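# Run the operating card's steps 1 to 3, lever at HOLD

## Task

Carry out steps 1, 2 and 3 from the operating card and end with the lever in the HOLD position. Neither the UNDER light nor the OVER light may ever switch on, or the task fails. Forcing any control too hard for too long also fails it. The console is loose on the table: avoid lifting or tipping it enough that it falls back. Every setting must stay in place by itself once the robot lets go; finish by releasing and moving the gripper away.

## Robot and tools

Robot: a single six-joint UR12e-type arm carrying a two-finger parallel gripper (50 mm maximum opening). A flat block juts about 9 cm from the last joint's axis toward the gripper's -y side and rotates with it, so watch its clearance near the console. The operating card is a reference image; show_instructions displays it again.

Frame: scene frame with origin on the table top under the arm base, +z up, +y to the left when facing along +x. Positions are metres; the hand orientation is a quaternion in w,x,y,z order. The reported hand position may be off, more so at long reach, and the base may be slightly tilted. end_effector_position is the point midway between the finger pads; the fingertips extend 17.5 mm past it. The fingers point along the gripper's +z and close along its x axis.

execute_actions takes "actions", a list holding at most one item, plus an optional "pictures" boolean (images arrive by default). Three forms:
- Empty list: just report the present state.
- Move: {"rows": [...], "steps": n} with n from 1 to 15 (default 15), each step 1/30 s. Each row drives one step; if rows run out, the final row repeats.
- Wait: {"steps": n} with no rows, n up to 300, counted from the previous result, and your thinking time is included.

Each row has 9 numbers, in this order: shoulder_pan, shoulder_lift, elbow, wrist_1, wrist_2, wrist_3, gripper position, gripper force_limit, gripper speed. The first six are absolute target joint angles in radians (not offsets), in the same form the Joint positions line uses. Ranges: pan -3.142..3.142, lift -6.283..6.283, elbow 0.000..3.142, the three wrists -6.283..6.283. A row is refused if a target exceeds a range end by more than 0.010 rad and is farther out than the current angle; real ends can sit up to 0.010 rad either way, and overshooting targets are clipped to the end, with a "joint sent to its limit" note (possibly about an earlier move). The last three numbers are scaled to -1..1: position +1 is fully open, about -0.65 means pads touching, -1 means close until blocked; force_limit -1/0/+1 is roughly 20/102/185 N per pad (final force may run ~17% above); speed -1/0/+1 is 20/85/150 mm/s of gap change.

Motion behaviour: commands are smoothed, lagging about 0.17 s. Each step, a joint's target is capped at 0.383 rad ahead of its measured angle (pan, lift) or 0.575 rad (elbow, wrists), and targets are scaled back if they would move the gripper more than 100 mm from where it is. Large moves therefore take several calls; check positions before assuming arrival. Between calls the arm keeps heading to the last row until it nearly stops or a step is HELD; to push further you must send a new action.

Gripper: to grasp, send -1 and keep sending it; object_status 2 means held. Codes: 0 moving, 1 blocked while opening, 2 blocked while closing, 3 reached the target or pads met (nothing held, or a very thin item). Any new position value resets status to 0. New force or speed settings only apply after a position change of at least 0.01; to soften a grip, open first. Opening in mm is about (250 - position_measured) x 0.202. Turning wrist_3 alone moves the pad midpoint on a 25 mm circle.

Result lines: joint positions and velocities (column order), joint torques (drive output, offset and noisy, not contact-only), and Wrist force / Wrist torque in the end effector's own axes, with offsets up to about 5.5 N, noise up to about 3.4 N, saturation near 100 N; "no reading" is normal early on. "joint command not followed" means the clearance check altered targets (mounting blocks count as arm). HELD marks steps where your row was not fully sent. MOTOR HOT appears from 70 C; at 85 C brakes engage for minutes (OVER-TEMPERATURE FAULT), so avoid long static loads.

Faults: contact torque reaching a joint's limit (pan 303, lift 303, elbow 138, each wrist 49.6 N m, held weight included) or any external force of 150 N halts the arm for 10 s, drops the remainder of the call, and lets the arm yield. Press controls gently and briefly, watch the wrist force, and never lean long on the console or let it lift and fall. Don't knock anything off the table. After the task, open the gripper and back away, confirming the lever stays at HOLD unaided.

zoom_image: camera (cam_high 672x504, cam_low 672x504, cam_wrist 616x616 fisheye) and region [x0, y0, x1, y1] in pixels from the top-left, at most 504x504; it enlarges the latest image, useful for reading the lights and lever.

read_manual returns URDF licence texts only. finished_scene with the current scene number ends and grades that scene irreversibly; replying without a tool call also ends the run.

Each tool is called after "Call:" by a JSON object that holds its "name" and its "arguments".

Reference images:

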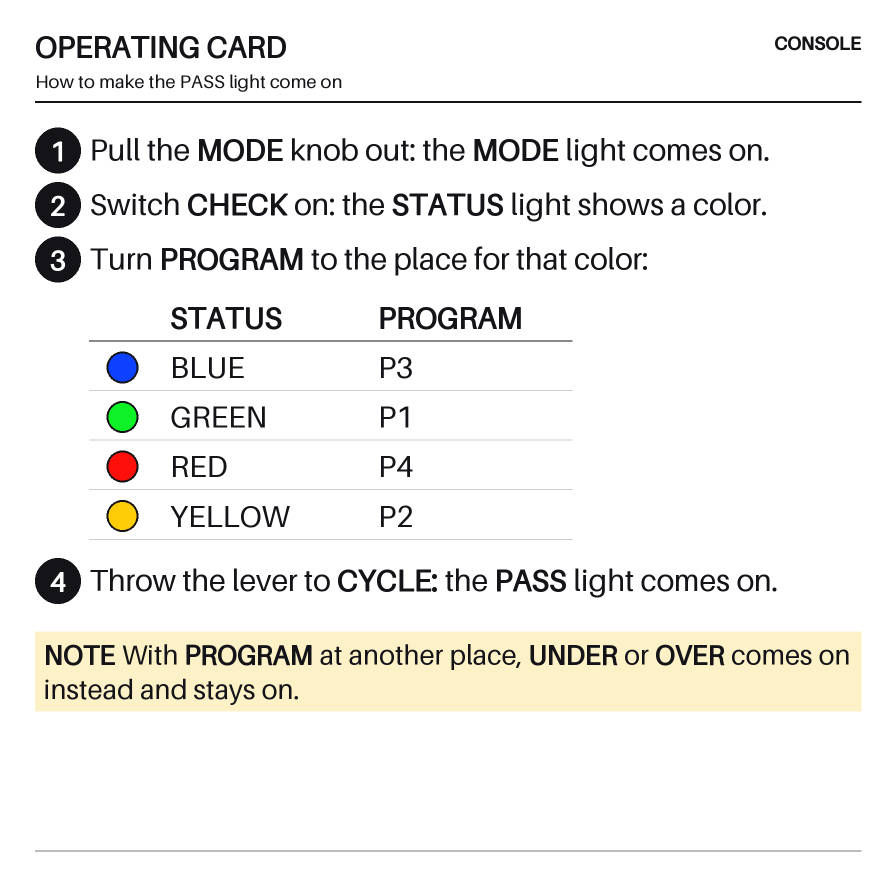

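## Session

Call:
{"name": "execute_actions", "arguments": {"actions": []}}

Scene clock: 0.00 s of 7200.00 s.
end_effector_position=(+0.9622, +0.1713, +0.2892) position_measured=3 object_status=3 end_effector_quat_wxyz=(+0.209, +0.912, +0.034, +0.352) end_effector_velocity=(+0.000, -0.001, +0.001) end_effector_angular_velocity=(-0.000, -0.000, -0.002)
Joint positions: [ 0.336 -0.475  1.601 -3.774 -2.638  0.756]
Joint velocities: [ 0.    -0.    -0.001 -0.    -0.001 -0.   ]
Joint torques (N m, as the arm reports them, + toward a larger angle): no reading
Wrist force (N, on the end effector, along its own x y z axes, offset not removed): no reading
Wrist torque (N m, same axes, about the end effector's origin, offset not removed): no reading

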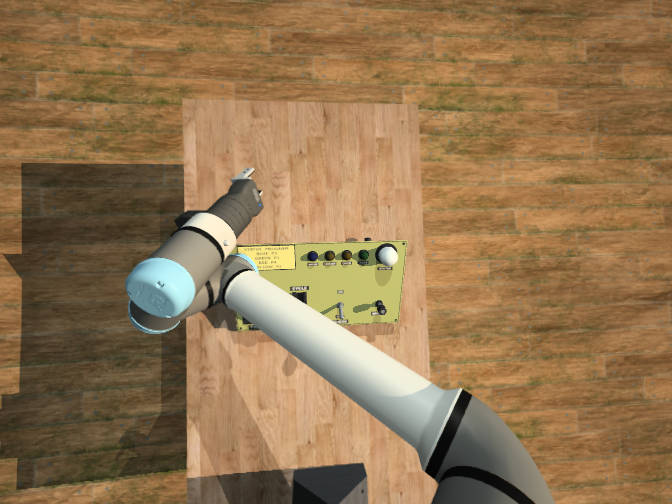

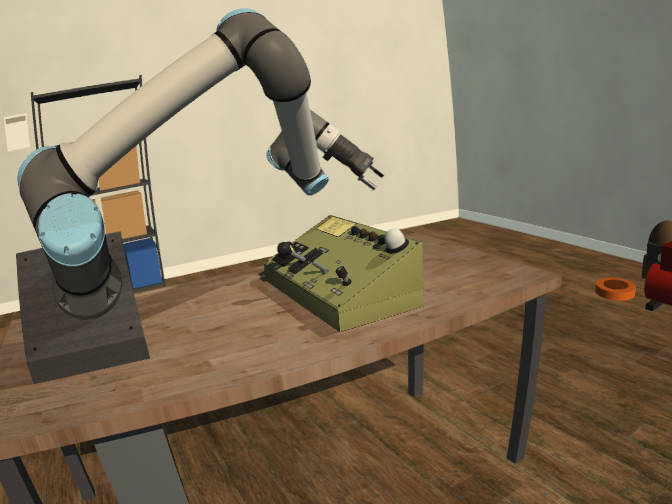

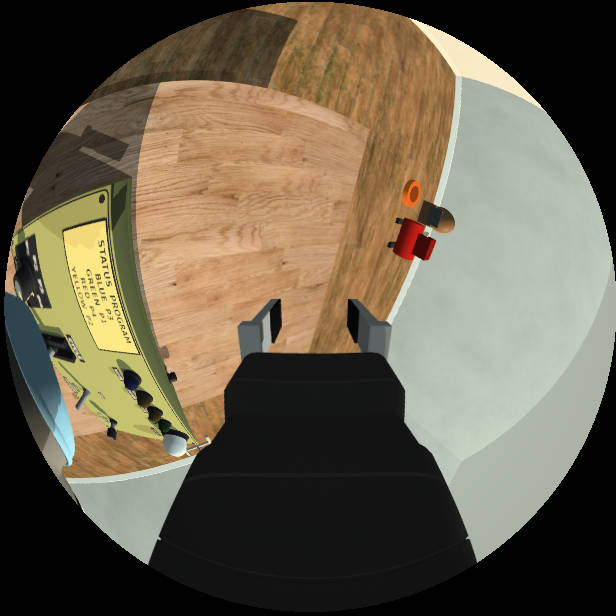

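Call:
{"name": "zoom_image", "arguments": {"camera": "cam_low", "region": [250, 200, 440, 340]}}

Call:
{"name": "zoom_image", "arguments": {"camera": "cam_high", "region": [220, 225, 420, 345]}}

Region (250, 200, 440, 340) of cam_low's 672x504 image, scaled by 2.653, with more detail than that image has; it fills the top 371 rows of this view, and the rest is white.

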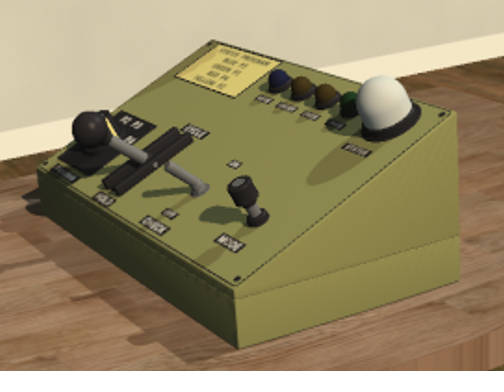

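Region (220, 225, 420, 345) of cam_high's 672x504 image, scaled by 2.520, with more detail than that image has; it fills the top 302 rows of this view, and the rest is white.

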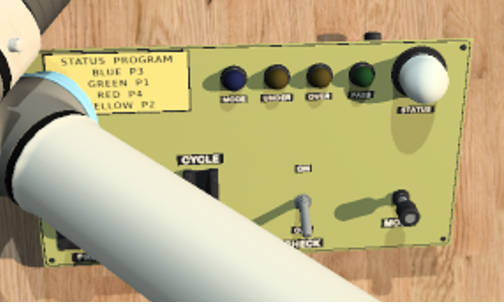

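Call:
{"name": "execute_actions", "arguments": {"actions": [{"rows": [[0.325,-0.51,1.625,-3.762,-2.625,0.81,1,0,0],[0.313,-0.55,1.65,-3.75,-2.61,0.865,1,0,0],[0.30,-0.59,1.675,-3.737,-2.597,0.92,1,0,0],[0.29,-0.625,1.70,-3.724,-2.583,0.975,1,0,0],[0.278,-0.66,1.725,-3.712,-2.57,1.03,1,0,0],[0.266,-0.70,1.75,-3.70,-2.555,1.08,1,0,0],[0.255,-0.74,1.775,-3.687,-2.54,1.135,1,0,0],[0.243,-0.775,1.80,-3.675,-2.528,1.19,1,0,0],[0.23,-0.81,1.825,-3.662,-2.514,1.245,1,0,0],[0.22,-0.85,1.85,-3.65,-2.5,1.3,1,0,0],[0.2,-0.89,1.885,-3.63,-2.48,1.36,1,0,0],[0.18,-0.93,1.92,-3.61,-2.46,1.42,1,0,0],[0.16,-0.965,1.955,-3.59,-2.44,1.48,1,0,0],[0.14,-1.0,1.99,-3.57,-2.42,1.54,1,0,0],[0.125,-1.04,2.025,-3.55,-2.40,1.6,1,0,0]], "steps": 15}], "pictures": false}}

Call:
{"name": "execute_actions", "arguments": {"actions": [{"rows": [[0.106,-1.078,2.06,-3.53,-2.38,1.66,1,0,0],[0.087,-1.116,2.095,-3.51,-2.36,1.72,1,0,0],[0.068,-1.154,2.13,-3.49,-2.34,1.78,1,0,0],[0.049,-1.192,2.165,-3.47,-2.32,1.84,1,0,0],[0.03,-1.23,2.2,-3.45,-2.3,1.9,1,0,0],[0.012,-1.266,2.245,-3.437,-2.284,1.965,1,0,0],[-0.006,-1.303,2.289,-3.423,-2.267,2.03,1,0,0],[-0.024,-1.339,2.334,-3.41,-2.25,2.096,1,0,0],[-0.042,-1.376,2.378,-3.396,-2.234,2.16,1,0,0],[-0.06,-1.412,2.423,-3.383,-2.218,2.226,1,0,0],[-0.079,-1.448,2.467,-3.37,-2.2,2.29,1,0,0],[-0.097,-1.485,2.512,-3.356,-2.185,2.356,1,0,0],[-0.115,-1.521,2.556,-3.343,-2.169,2.42,1,0,0],[-0.133,-1.558,2.6,-3.33,-2.152,2.487,1,0,0],[-0.151,-1.594,2.645,-3.316,-2.136,2.552,1,0,0]], "steps": 15}], "pictures": false}}

Call:
{"name": "execute_actions", "arguments": {"actions": [{"steps": 25}]}}

Scene clock: 79.07 s of 7200.00 s.
end_effector_position=(+0.9271, -0.0530, +0.3594) position_measured=3 object_status=3 end_effector_quat_wxyz=(+0.067, +0.897, -0.225, +0.375) end_effector_velocity=(-0.275, -0.549, -0.019) end_effector_angular_velocity=(+1.275, -0.163, -0.941)
Joint positions: [ 0.195 -0.877  1.885 -3.626 -2.477  1.333]
Joint velocities: [-0.512 -1.092  0.924  0.52   0.53   1.655]
Joint torques (N m, as the arm reports them, + toward a larger angle): [ 31.59 -95.5   -1.3    1.64   6.09   7.38]
Wrist force (N, on the end effector, along its own x y z axes, offset not removed): [-0.9 0.8 0.6]
Wrist torque (N m, same axes, about the end effector's origin, offset not removed): [0.15 0.46 -0.03]
Steps of this call (steps 1 to 90: nothing new was sent; then 75.57 s passed at rest; steps 91 to 105: all 15 steps of this action). Readings (joint positions | what the end effector reports):
91: [0.336 -0.475 1.601 -3.774 -2.637 0.757] | position_measured=3 object_status=3
92: [0.334 -0.480 1.605 -3.772 -2.635 0.764] | position_measured=3 object_status=3
94: [0.323 -0.514 1.628 -3.760 -2.622 0.809] | position_measured=3 object_status=3
98: [0.284 -0.634 1.709 -3.719 -2.576 0.979] | position_measured=3 object_status=3
105: the state above

Scene clock: 79.57 s of 7200.00 s.
end_effector_position=(+0.6851, -0.2025, +0.2962) position_measured=3 object_status=3 end_effector_quat_wxyz=(-0.112, +0.788, -0.553, +0.246) end_effector_velocity=(-0.578, -0.040, -0.175) end_effector_angular_velocity=(+1.069, +0.275, -1.056)
Joint positions: [-0.053 -1.391  2.399 -3.39  -2.225  2.173]
Joint velocities: [-0.421 -0.848  1.002  0.321  0.386  1.481]
Joint torques (N m, as the arm reports them, + toward a larger angle): [ 19.11 -69.83  -4.36  -0.89   4.98   5.56]
Wrist force (N, on the end effector, along its own x y z axes, offset not removed): [-0.8 0.7 3.5]
Wrist torque (N m, same axes, about the end effector's origin, offset not removed): [0.23 0.28 -0.13]
Steps of this call (steps 1 to 15: all 15 steps of this action). Readings (joint positions | what the end effector reports):
1: [0.178 -0.914 1.917 -3.608 -2.459 1.390] | position_measured=3 object_status=3
2: [0.160 -0.952 1.950 -3.589 -2.440 1.448] | position_measured=3 object_status=3
4: [0.125 -1.028 2.017 -3.551 -2.401 1.566] | position_measured=3 object_status=3
8: [0.053 -1.175 2.155 -3.477 -2.326 1.801] | position_measured=3 object_status=3
15: the state above

Scene clock: 80.40 s of 7200.00 s.
end_effector_position=(+0.5382, -0.1910, +0.2543) position_measured=3 object_status=3 end_effector_quat_wxyz=(-0.153, +0.690, -0.691, +0.154) end_effector_velocity=(-0.001, +0.001, -0.001) end_effector_angular_velocity=(+0.001, +0.002, +0.001)
Joint positions: [-0.151 -1.594  2.645 -3.316 -2.136  2.552]
Joint velocities: [-0.     0.     0.002  0.001  0.     0.001]
Joint torques (N m, as the arm reports them, + toward a larger angle): [  4.04 -36.99  -3.81  -2.12   4.3    2.29]
Wrist force (N, on the end effector, along its own x y z axes, offset not removed): [-3.6 1.6 1.3]
Wrist torque (N m, same axes, about the end effector's origin, offset not removed): [0.33 0.77 -0.12]
Steps of this call (steps 1 to 25: the robot went on to your last target). Readings (joint positions | what the end effector reports):
1: [-0.067 -1.419 2.433 -3.379 -2.212 2.223] | position_measured=3 object_status=3
2: [-0.081 -1.447 2.466 -3.369 -2.200 2.273] | position_measured=3 object_status=3
4: [-0.108 -1.502 2.532 -3.348 -2.175 2.371] | position_measured=3 object_status=3
8: [-0.142 -1.574 2.620 -3.323 -2.145 2.511] | position_measured=3 object_status=3
25: the state above

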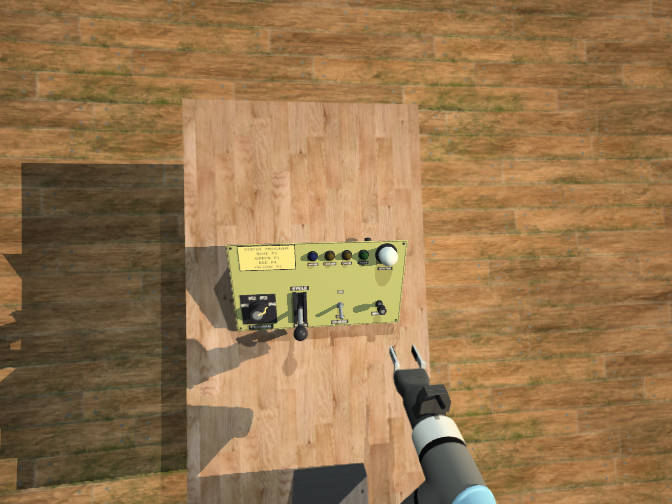

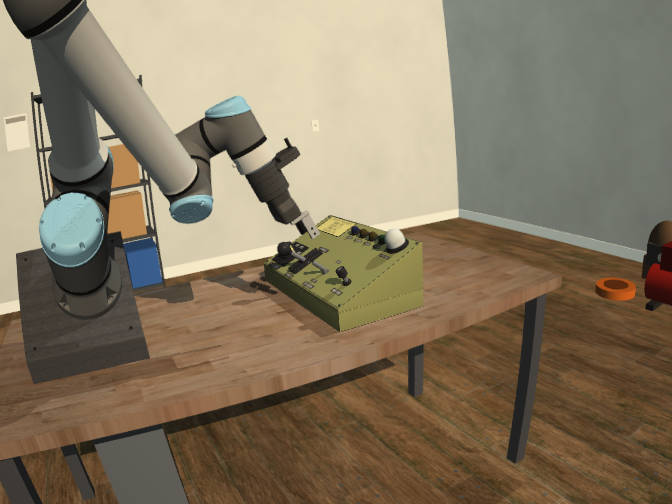

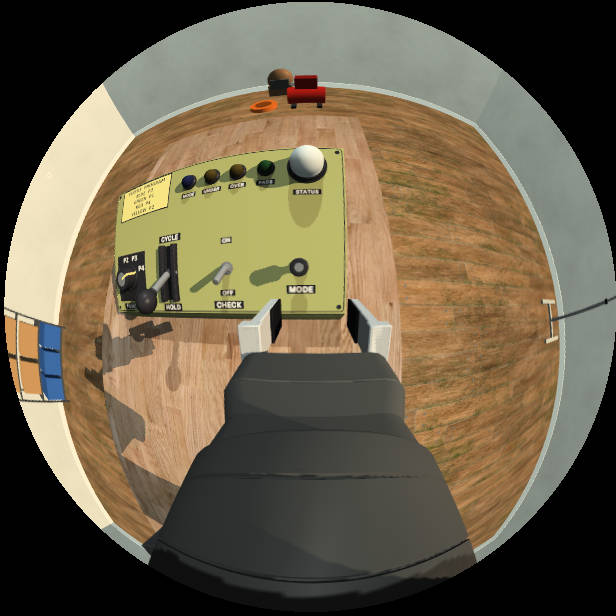

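Call:
{"name": "zoom_image", "arguments": {"camera": "cam_high", "region": [220, 230, 440, 390]}}

Call:
{"name": "zoom_image", "arguments": {"camera": "cam_wrist", "region": [200, 200, 400, 360]}}

Call:
{"name": "zoom_image", "arguments": {"camera": "cam_high", "region": [230, 280, 320, 345]}}

Region (220, 230, 440, 390) of cam_high's 672x504 image, scaled by 2.291, with more detail than that image has; it fills the top 367 rows of this view, and the rest is white.

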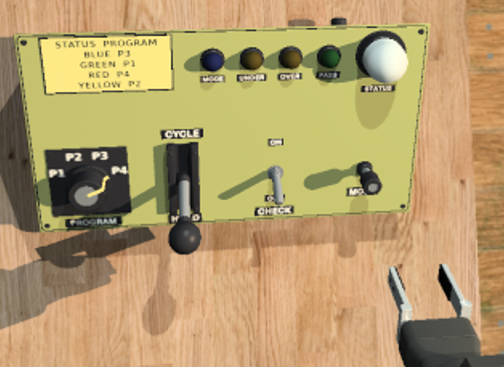

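Region (200, 200, 400, 360) of cam_wrist's 616x616 image, scaled by 2.520, with more detail than that image has; it fills the top 403 rows of this view, and the rest is white.

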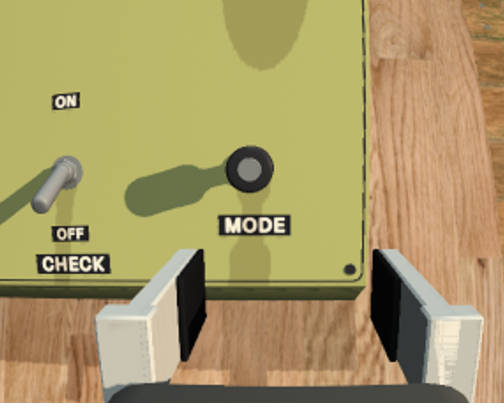

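Region (230, 280, 320, 345) of cam_high's 672x504 image, scaled by 5.600, with more detail than that image has.

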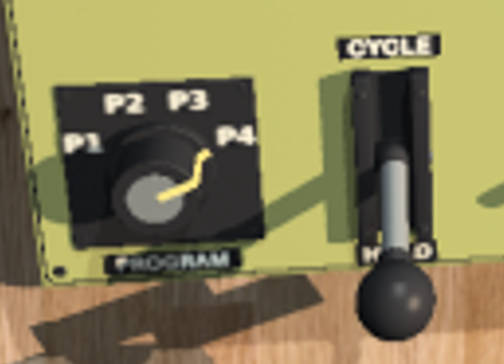

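Call:
{"name": "execute_actions", "arguments": {"actions": [{"rows": [[-0.157,-1.564,2.637,-3.341,-2.132,2.547,1,0,0],[-0.163,-1.534,2.629,-3.365,-2.128,2.542,1,0,0],[-0.168,-1.504,2.621,-3.39,-2.125,2.537,1,0,0],[-0.174,-1.474,2.613,-3.415,-2.121,2.531,1,0,0],[-0.18,-1.444,2.605,-3.439,-2.117,2.526,1,0,0],[-0.186,-1.414,2.597,-3.464,-2.113,2.521,1,0,0],[-0.192,-1.384,2.589,-3.489,-2.11,2.516,1,0,0],[-0.198,-1.354,2.581,-3.513,-2.106,2.511,1,0,0],[-0.203,-1.324,2.573,-3.538,-2.102,2.506,1,0,0],[-0.2093,-1.2938,2.5649,-3.5626,-2.0984,2.5006,1,0,0]], "steps": 15}], "pictures": false}}

Call:
{"name": "execute_actions", "arguments": {"actions": [{"steps": 12}]}}

Call:
{"name": "zoom_image", "arguments": {"camera": "cam_wrist", "region": [200, 200, 400, 360]}}

Call:
{"name": "zoom_image", "arguments": {"camera": "cam_low", "region": [290, 210, 390, 310]}}

Scene clock: 124.50 s of 7200.00 s.
end_effector_position=(+0.6026, -0.1718, +0.1812) position_measured=3 object_status=3 end_effector_quat_wxyz=(-0.153, +0.690, -0.691, +0.154) end_effector_velocity=(+0.038, +0.024, -0.063) end_effector_angular_velocity=(+0.000, +0.006, +0.005)
Joint positions: [-0.206 -1.311  2.569 -3.549 -2.1    2.503]
Joint velocities: [-0.037  0.213 -0.053 -0.17   0.023 -0.033]
Joint torques (N m, as the arm reports them, + toward a larger angle): [ 23.45 -46.31 -15.93  -7.09   3.51  -2.14]
Wrist force (N, on the end effector, along its own x y z axes, offset not removed): [-3.8 0.3 2.9]
Wrist torque (N m, same axes, about the end effector's origin, offset not removed): [0.05 0.81 0.00]
Steps of this call (steps 1 to 15: the robot went on to your last target; steps 16 to 90: nothing new was sent; then 40.60 s passed at rest; steps 91 to 105: all 15 steps of this action). Readings (joint positions | what the end effector reports):
91: [-0.151 -1.594 2.645 -3.316 -2.136 2.552] | position_measured=3 object_status=3
92: [-0.152 -1.589 2.644 -3.320 -2.135 2.551] | position_measured=3 object_status=3
94: [-0.158 -1.562 2.636 -3.343 -2.131 2.546] | position_measured=3 object_status=3
98: [-0.178 -1.464 2.609 -3.424 -2.119 2.528] | position_measured=3 object_status=3
105: the state above

Scene clock: 124.90 s of 7200.00 s.
end_effector_position=(+0.6056, -0.1699, +0.1761) position_measured=3 object_status=3 end_effector_quat_wxyz=(-0.153, +0.690, -0.691, +0.154) end_effector_velocity=(+0.000, +0.000, -0.000) end_effector_angular_velocity=(-0.000, +0.000, -0.000)
Joint positions: [-0.209 -1.294  2.565 -3.562 -2.098  2.501]
Joint velocities: [ 0.     0.002 -0.    -0.001 -0.     0.   ]
Joint torques (N m, as the arm reports them, + toward a larger angle): [ 15.95 -31.95 -16.    -7.55   3.76  -2.45]
Wrist force (N, on the end effector, along its own x y z axes, offset not removed): [-0.8 -0.9 1.1]
Wrist torque (N m, same axes, about the end effector's origin, offset not removed): [-0.14 0.25 -0.08]
Steps of this call (steps 1 to 12: the robot went on to your last target). Readings (joint positions | what the end effector reports):
1: [-0.207 -1.305 2.568 -3.553 -2.100 2.502] | position_measured=3 object_status=3
2: [-0.208 -1.301 2.567 -3.556 -2.099 2.502] | position_measured=3 object_status=3
4: [-0.209 -1.297 2.566 -3.560 -2.099 2.501] | position_measured=3 object_status=3
8: [-0.209 -1.295 2.565 -3.562 -2.098 2.501] | position_measured=3 object_status=3
12: the state above

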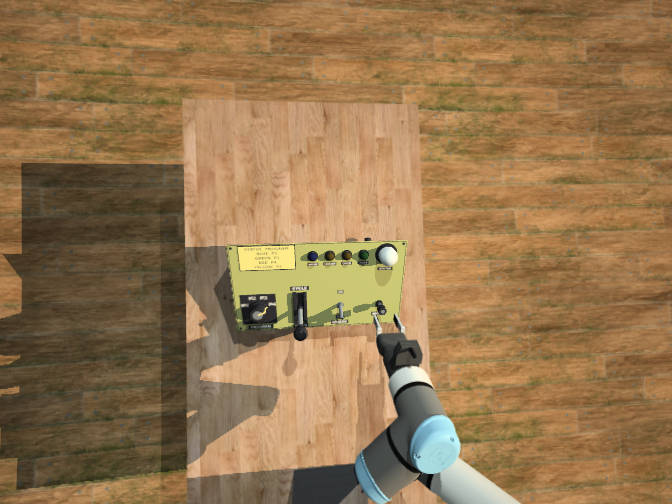

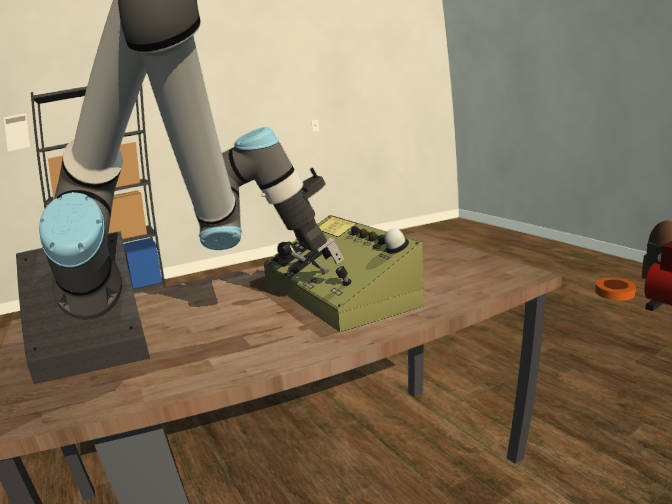

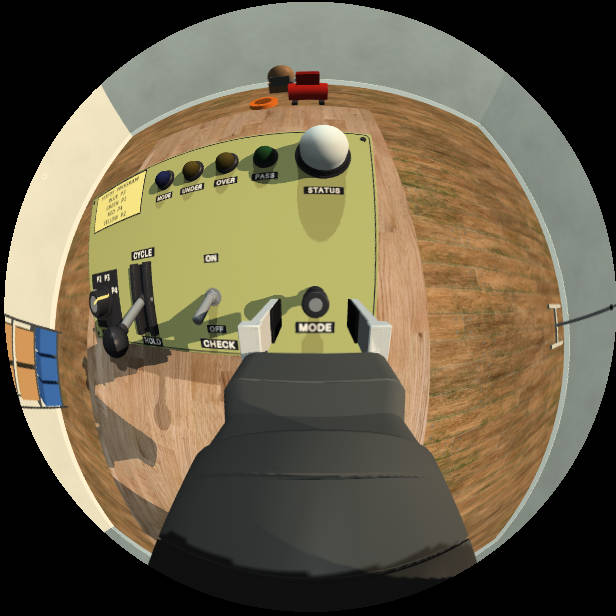

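Region (200, 200, 400, 360) of cam_wrist's 616x616 image, scaled by 2.520, with more detail than that image has; it fills the top 403 rows of this view, and the rest is white.

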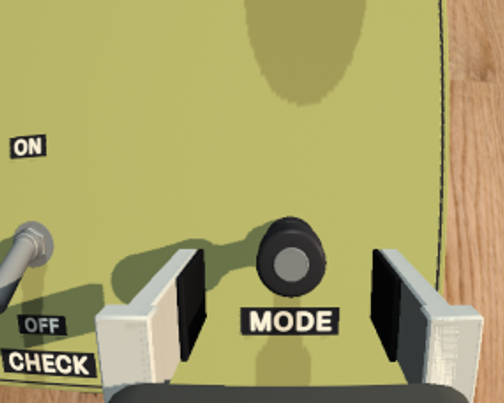

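Region (290, 210, 390, 310) of cam_low's 672x504 image, scaled by 5.040, with more detail than that image has.

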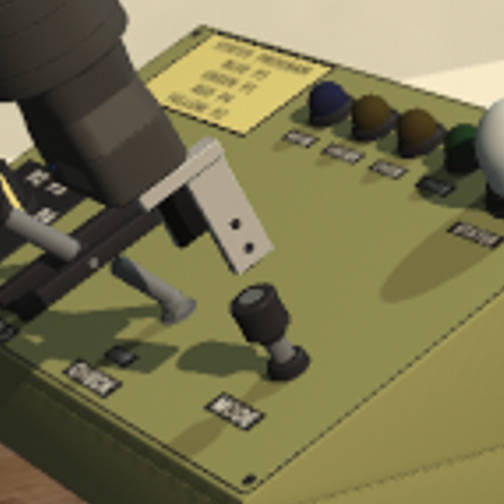

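Call:
{"name": "execute_actions", "arguments": {"actions": [{"rows": [[-0.2162,-1.2804,2.561,-3.5749,-2.0938,2.4948,0.55,-0.6,0],[-0.2231,-1.267,2.557,-3.5871,-2.0892,2.4889,0.55,-0.6,0],[-0.23,-1.2536,2.5531,-3.5994,-2.0845,2.4831,0.55,-0.6,0],[-0.2369,-1.2402,2.5491,-3.6117,-2.0799,2.4772,0.55,-0.6,0],[-0.2438,-1.2268,2.5452,-3.624,-2.0753,2.4714,0.55,-0.6,0],[-0.2507,-1.2134,2.5412,-3.6362,-2.0707,2.4656,0.55,-0.6,0],[-0.2576,-1.2,2.5373,-3.6485,-2.0661,2.4597,0.55,-0.6,0],[-0.2645,-1.1866,2.5333,-3.6608,-2.0614,2.4539,0.55,-0.6,0],[-0.2714,-1.1732,2.5294,-3.673,-2.0568,2.448,0.55,-0.6,0],[-0.2783,-1.1598,2.5254,-3.6853,-2.0522,2.4422,0.55,-0.6,0]], "steps": 15}], "pictures": false}}

Call:
{"name": "execute_actions", "arguments": {"actions": [{"steps": 10}]}}

Call:
{"name": "zoom_image", "arguments": {"camera": "cam_wrist", "region": [240, 260, 390, 370]}}

Call:
{"name": "zoom_image", "arguments": {"camera": "cam_low", "region": [290, 210, 390, 310]}}

Scene clock: 144.30 s of 7200.00 s.
end_effector_position=(+0.6291, -0.1709, +0.1243) position_measured=70 object_status=3 end_effector_quat_wxyz=(-0.153, +0.690, -0.691, +0.153) end_effector_velocity=(+0.014, -0.001, -0.038) end_effector_angular_velocity=(-0.001, +0.001, -0.002)
Joint positions: [-0.275 -1.167  2.527 -3.679 -2.055  2.445]
Joint velocities: [-0.046  0.089 -0.026 -0.081  0.03  -0.037]
Joint torques (N m, as the arm reports them, + toward a larger angle): [ 29.46 -42.63  -9.26  -7.49   3.82  -2.28]
Wrist force (N, on the end effector, along its own x y z axes, offset not removed): [-2.8 1.3 4.3]
Wrist torque (N m, same axes, about the end effector's origin, offset not removed): [0.38 0.73 -0.07]
Steps of this call (steps 1 to 30: the robot went on to your last target; steps 31 to 90: nothing new was sent; then 15.90 s passed at rest; steps 91 to 105: all 15 steps of this action). Readings (joint positions | what the end effector reports):
91: [-0.209 -1.294 2.565 -3.563 -2.098 2.501] | position_measured=8 object_status=0
92: [-0.211 -1.291 2.564 -3.565 -2.097 2.499] | position_measured=23 object_status=0
94: [-0.218 -1.278 2.560 -3.577 -2.093 2.493] | position_measured=51 object_status=0
98: [-0.241 -1.233 2.547 -3.618 -2.077 2.474] | position_measured=70 object_status=0
105: the state above

Scene clock: 144.63 s of 7200.00 s.
end_effector_position=(+0.6302, -0.1709, +0.1213) position_measured=70 object_status=3 end_effector_quat_wxyz=(-0.153, +0.690, -0.691, +0.154) end_effector_velocity=(+0.000, -0.000, -0.001) end_effector_angular_velocity=(-0.000, +0.000, -0.000)
Joint positions: [-0.278 -1.16   2.525 -3.685 -2.052  2.442]
Joint velocities: [-0.001  0.002 -0.001 -0.002  0.    -0.001]
Joint torques (N m, as the arm reports them, + toward a larger angle): [ 25.58 -35.79  -9.82  -7.39   3.92  -2.42]
Wrist force (N, on the end effector, along its own x y z axes, offset not removed): [-1.7 1.8 0.1]
Wrist torque (N m, same axes, about the end effector's origin, offset not removed): [0.33 0.48 -0.04]
Steps of this call (steps 1 to 10: the robot went on to your last target). Readings (joint positions | what the end effector reports):
1: [-0.276 -1.165 2.527 -3.681 -2.054 2.444] | position_measured=70 object_status=3
2: [-0.277 -1.163 2.526 -3.682 -2.053 2.444] | position_measured=70 object_status=3
4: [-0.278 -1.161 2.526 -3.684 -2.053 2.443] | position_measured=70 object_status=3
8: [-0.278 -1.160 2.525 -3.685 -2.052 2.442] | position_measured=70 object_status=3
10: the state above

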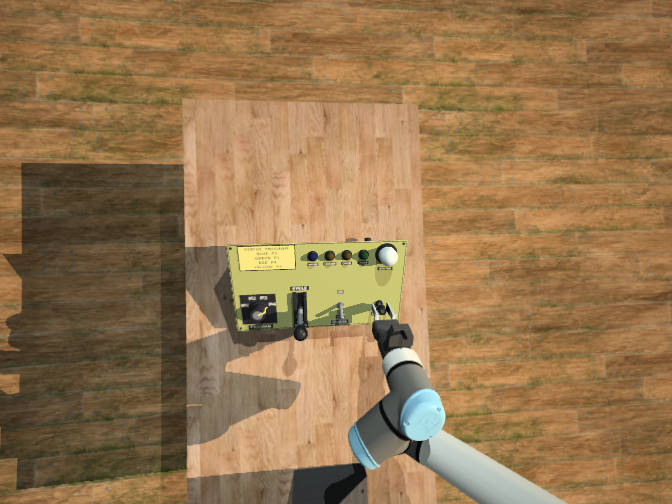

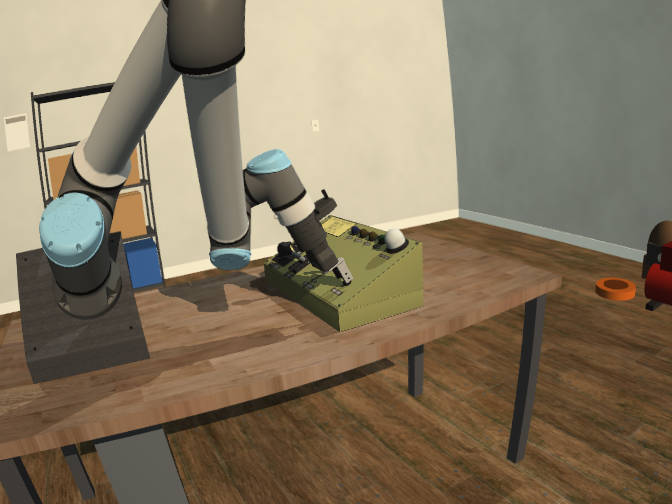

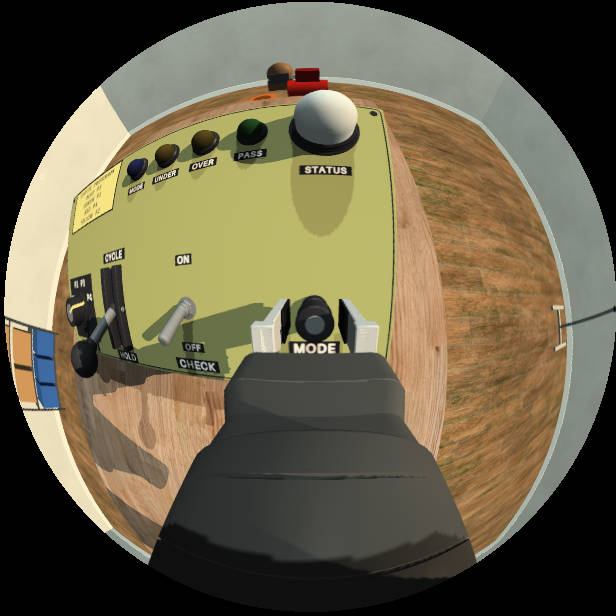

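Region (240, 260, 390, 370) of cam_wrist's 616x616 image, scaled by 3.360, with more detail than that image has; it fills the top 370 rows of this view, and the rest is white.

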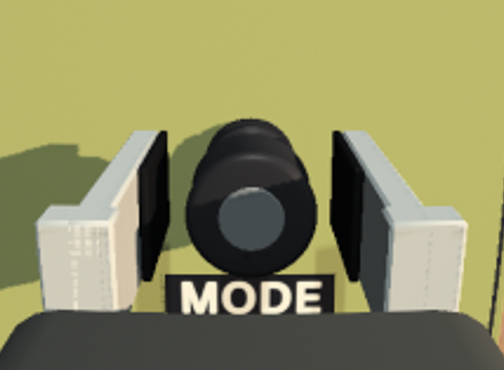

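Region (290, 210, 390, 310) of cam_low's 672x504 image, scaled by 5.040, with more detail than that image has.

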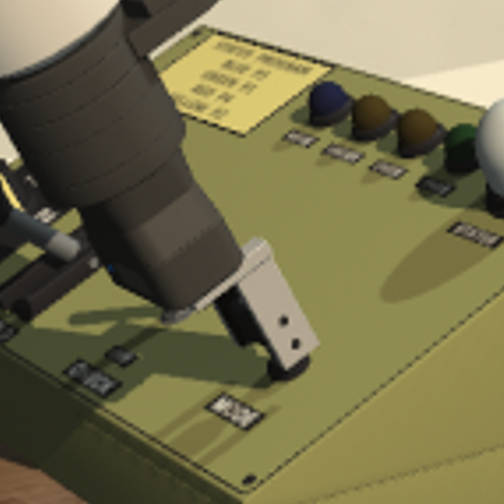

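Call:
{"name": "execute_actions", "arguments": {"actions": [{"rows": [[-0.2783,-1.1598,2.5254,-3.6853,-2.0522,2.4422,-1,-0.6,-0.5]], "steps": 15}], "pictures": false}}

Scene clock: 147.57 s of 7200.00 s.
end_effector_position=(+0.6302, -0.1709, +0.1212) position_measured=130 object_status=2 end_effector_quat_wxyz=(-0.153, +0.690, -0.691, +0.154) end_effector_velocity=(-0.001, -0.000, -0.001) end_effector_angular_velocity=(-0.000, +0.001, -0.001)
Joint positions: [-0.278 -1.16   2.525 -3.685 -2.052  2.442]
Joint velocities: [-0.001 -0.     0.001 -0.    -0.001 -0.   ]
Joint torques (N m, as the arm reports them, + toward a larger angle): [ 26.32 -36.86  -8.32  -4.76   3.74  -2.34]
Wrist force (N, on the end effector, along its own x y z axes, offset not removed): [2.9 3.4 1.2]
Wrist torque (N m, same axes, about the end effector's origin, offset not removed): [0.40 0.45 -0.11]
Steps of this call (steps 1 to 15: the robot went on to your last target; steps 16 to 73: nothing new was sent; steps 74 to 88: all 15 steps of this action). Readings (joint positions | what the end effector reports):
74: [-0.278 -1.160 2.525 -3.685 -2.052 2.442] | position_measured=73 object_status=0
75: [-0.278 -1.160 2.525 -3.685 -2.052 2.442] | position_measured=82 object_status=0
77: [-0.278 -1.160 2.525 -3.685 -2.052 2.442] | position_measured=99 object_status=0
81: [-0.278 -1.160 2.525 -3.685 -2.052 2.442] | position_measured=130 object_status=0
88: the state above

Call:
{"name": "execute_actions", "arguments": {"actions": [{"rows": [[-0.2772,-1.162,2.5261,-3.6833,-2.053,2.4432,-1,-0.6,-0.5],[-0.276,-1.1643,2.5267,-3.6812,-2.0537,2.4441,-1,-0.6,-0.5],[-0.2749,-1.1665,2.5274,-3.6792,-2.0545,2.4451,-1,-0.6,-0.5],[-0.2737,-1.1687,2.528,-3.6771,-2.0553,2.4461,-1,-0.6,-0.5],[-0.2726,-1.171,2.5287,-3.6751,-2.0561,2.4471,-1,-0.6,-0.5],[-0.2714,-1.1732,2.5294,-3.673,-2.0568,2.448,-1,-0.6,-0.5]], "steps": 15}]}}

Scene clock: 151.27 s of 7200.00 s.
end_effector_position=(+0.6280, -0.1708, +0.1268) position_measured=130 object_status=2 end_effector_quat_wxyz=(-0.153, +0.690, -0.691, +0.153) end_effector_velocity=(-0.000, -0.000, +0.001) end_effector_angular_velocity=(-0.000, +0.000, -0.000)
Joint positions: [-0.272 -1.173  2.529 -3.673 -2.057  2.448]
Joint velocities: [ 0.001 -0.003  0.     0.003 -0.001  0.001]
Joint torques (N m, as the arm reports them, + toward a larger angle): [ 63.28 -58.08   6.44  -3.26   2.1    2.  ]
Wrist force (N, on the end effector, along its own x y z axes, offset not removed): [5.0 10.4 10.4]
Wrist torque (N m, same axes, about the end effector's origin, offset not removed): [-0.12 0.62 0.00]
Steps of this call (steps 1 to 15: the robot went on to your last target; steps 16 to 90: nothing new was sent; then 0.20 s passed at rest; steps 91 to 105: all 15 steps of this action). Readings (joint positions | what the end effector reports):
91: [-0.278 -1.160 2.525 -3.685 -2.052 2.442] | position_measured=130 object_status=2
92: [-0.278 -1.160 2.525 -3.685 -2.052 2.442] | position_measured=130 object_status=2
94: [-0.277 -1.162 2.526 -3.683 -2.053 2.443] | position_measured=130 object_status=2
98: [-0.273 -1.169 2.528 -3.676 -2.056 2.446] | position_measured=130 object_status=2
105: the state above

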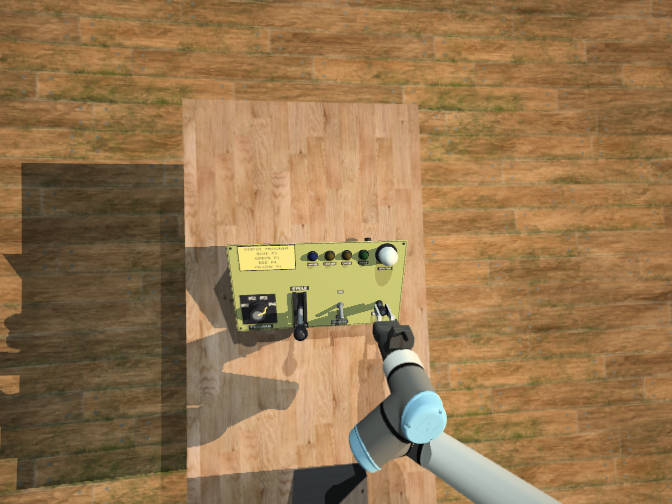

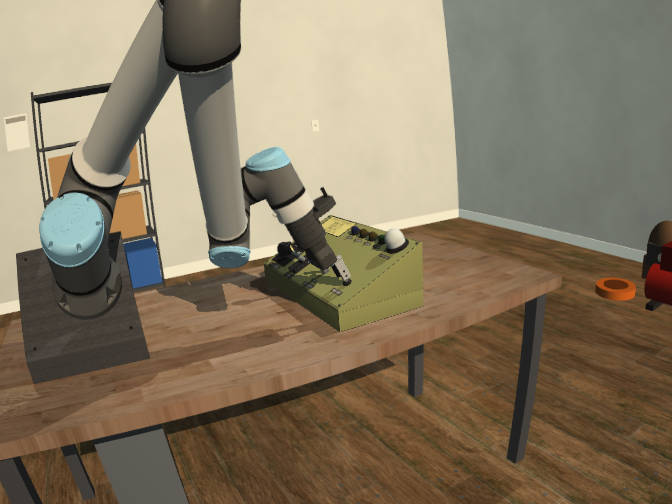

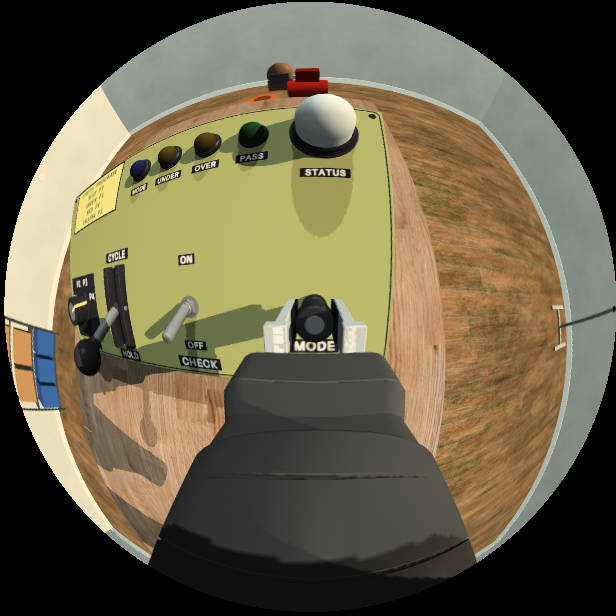

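Call:
{"name": "execute_actions", "arguments": {"actions": [{"rows": [[-0.2707,-1.175,2.5303,-3.6718,-2.0572,2.4486,-1,-0.6,-0.5],[-0.2701,-1.1768,2.5311,-3.6706,-2.0577,2.4491,-1,-0.6,-0.5],[-0.2694,-1.1786,2.532,-3.6693,-2.0581,2.4497,-1,-0.6,-0.5],[-0.2688,-1.1804,2.5328,-3.6681,-2.0585,2.4502,-1,-0.6,-0.5],[-0.2681,-1.1822,2.5337,-3.6669,-2.059,2.4508,-1,-0.6,-0.5],[-0.2675,-1.184,2.5345,-3.6657,-2.0594,2.4513,-1,-0.6,-0.5]], "steps": 15}]}}

Scene clock: 161.40 s of 7200.00 s.
end_effector_position=(+0.6254, -0.1710, +0.1310) position_measured=130 object_status=2 end_effector_quat_wxyz=(-0.153, +0.690, -0.691, +0.153) end_effector_velocity=(-0.000, -0.000, +0.001) end_effector_angular_velocity=(-0.001, -0.001, +0.000)
Joint positions: [-0.267 -1.184  2.534 -3.666 -2.059  2.451]
Joint velocities: [ 0.001 -0.002  0.     0.001 -0.001 -0.   ]
Joint torques (N m, as the arm reports them, + toward a larger angle): [ 47.96 -50.23  11.72  -0.12  -4.26   1.95]
Wrist force (N, on the end effector, along its own x y z axes, offset not removed): [-3.3 -8.7 -4.4]
Wrist torque (N m, same axes, about the end effector's origin, offset not removed): [-0.28 0.63 -0.03]
Steps of this call (steps 1 to 15: the robot went on to your last target; steps 16 to 90: nothing new was sent; then 6.63 s passed at rest; steps 91 to 105: all 15 steps of this action). Readings (joint positions | what the end effector reports):
91: [-0.271 -1.173 2.529 -3.673 -2.057 2.448] | position_measured=130 object_status=2
92: [-0.271 -1.174 2.529 -3.673 -2.057 2.448] | position_measured=130 object_status=2
94: [-0.271 -1.175 2.530 -3.671 -2.057 2.449] | position_measured=130 object_status=2
98: [-0.268 -1.181 2.533 -3.668 -2.059 2.450] | position_measured=130 object_status=2
105: the state above

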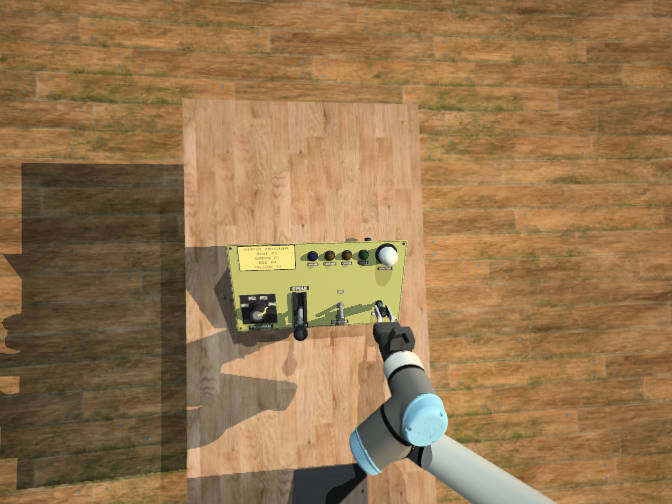

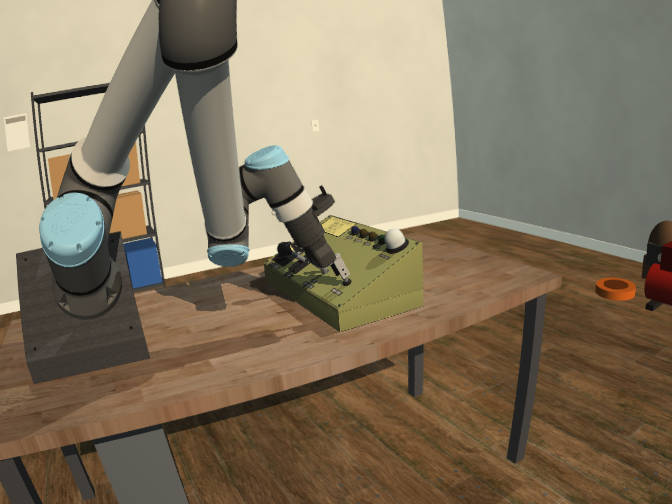

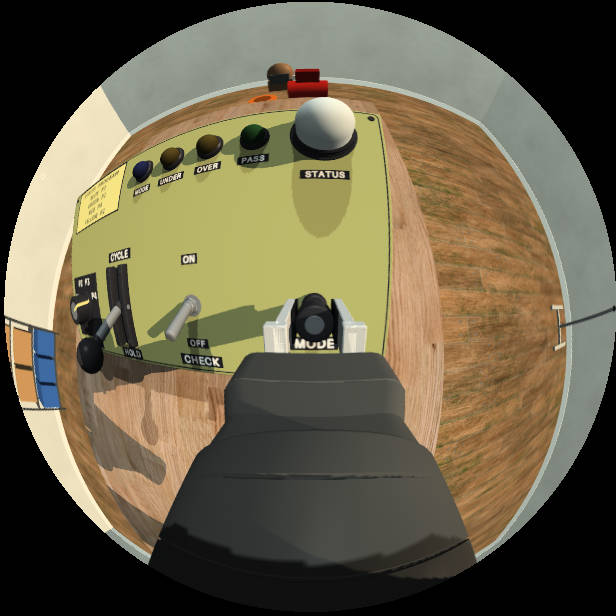

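Call:
{"name": "execute_actions", "arguments": {"actions": [{"rows": [[-0.2666,-1.1858,2.535,-3.6641,-2.06,2.4521,-1,-0.6,-0.5],[-0.2657,-1.1876,2.5355,-3.6624,-2.0606,2.4529,-1,-0.6,-0.5],[-0.2647,-1.1893,2.536,-3.6608,-2.0613,2.4536,-1,-0.6,-0.5],[-0.2638,-1.1911,2.5365,-3.6591,-2.0619,2.4544,-1,-0.6,-0.5],[-0.2629,-1.1929,2.537,-3.6575,-2.0625,2.4552,-1,-0.6,-0.5]], "steps": 14}]}}

Scene clock: 165.87 s of 7200.00 s.
end_effector_position=(+0.6238, -0.1710, +0.1346) position_measured=130 object_status=2 end_effector_quat_wxyz=(-0.153, +0.690, -0.691, +0.153) end_effector_velocity=(+0.000, +0.000, +0.001) end_effector_angular_velocity=(+0.001, -0.002, -0.000)
Joint positions: [-0.263 -1.193  2.537 -3.658 -2.062  2.455]
Joint velocities: [ 0.002 -0.002 -0.     0.002  0.     0.001]
Joint torques (N m, as the arm reports them, + toward a larger angle): [ 49.7  -56.68  10.55  -1.62  -3.59   2.4 ]
Wrist force (N, on the end effector, along its own x y z axes, offset not removed): [-3.2 -5.1 2.6]
Wrist torque (N m, same axes, about the end effector's origin, offset not removed): [0.07 0.55 0.00]
Steps of this call (steps 1 to 15: the robot went on to your last target; steps 16 to 90: nothing new was sent; then 1.00 s passed at rest; steps 91 to 104: all 14 steps of this action). Readings (joint positions | what the end effector reports):
91: [-0.267 -1.184 2.535 -3.666 -2.059 2.451] | position_measured=130 object_status=2
92: [-0.267 -1.184 2.535 -3.665 -2.059 2.451] | position_measured=130 object_status=2
94: [-0.267 -1.186 2.535 -3.664 -2.060 2.452] | position_measured=130 object_status=2
98: [-0.264 -1.191 2.537 -3.659 -2.062 2.454] | position_measured=130 object_status=2
104: the state above

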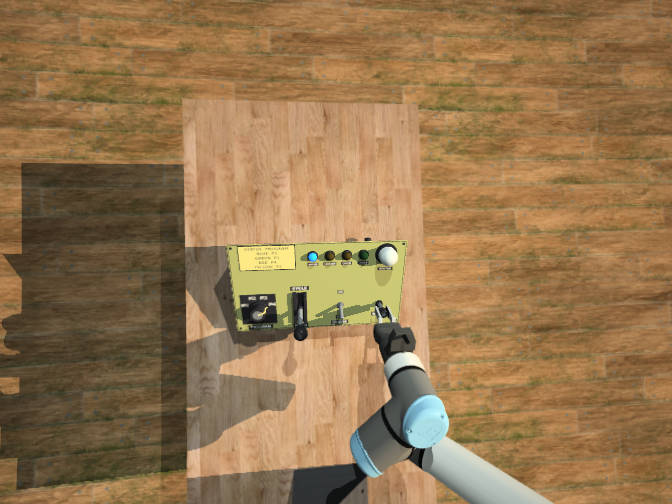

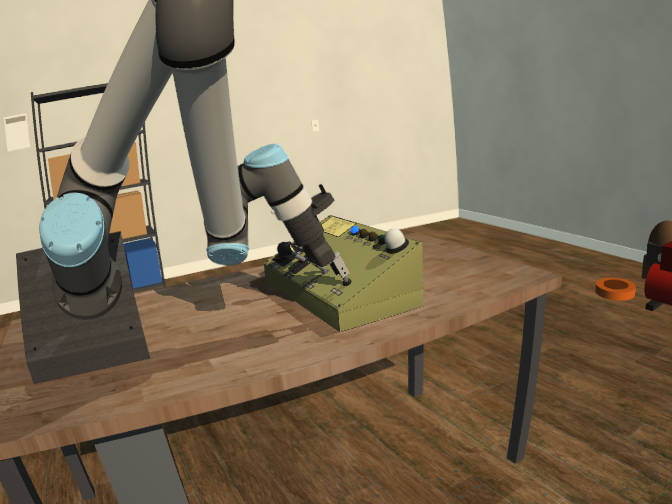

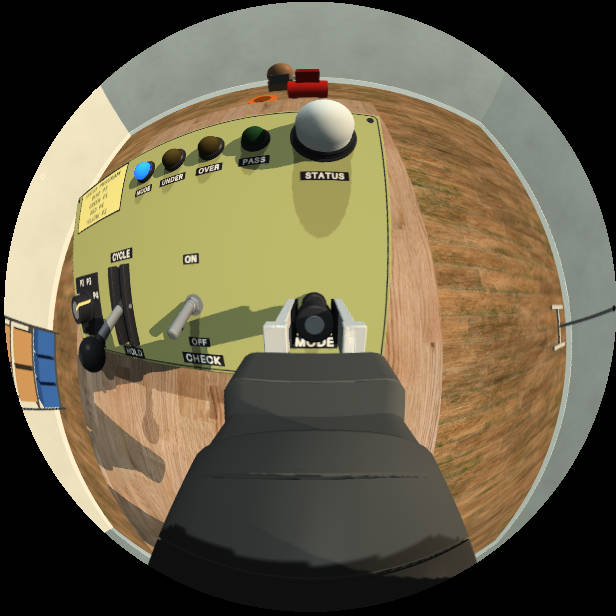

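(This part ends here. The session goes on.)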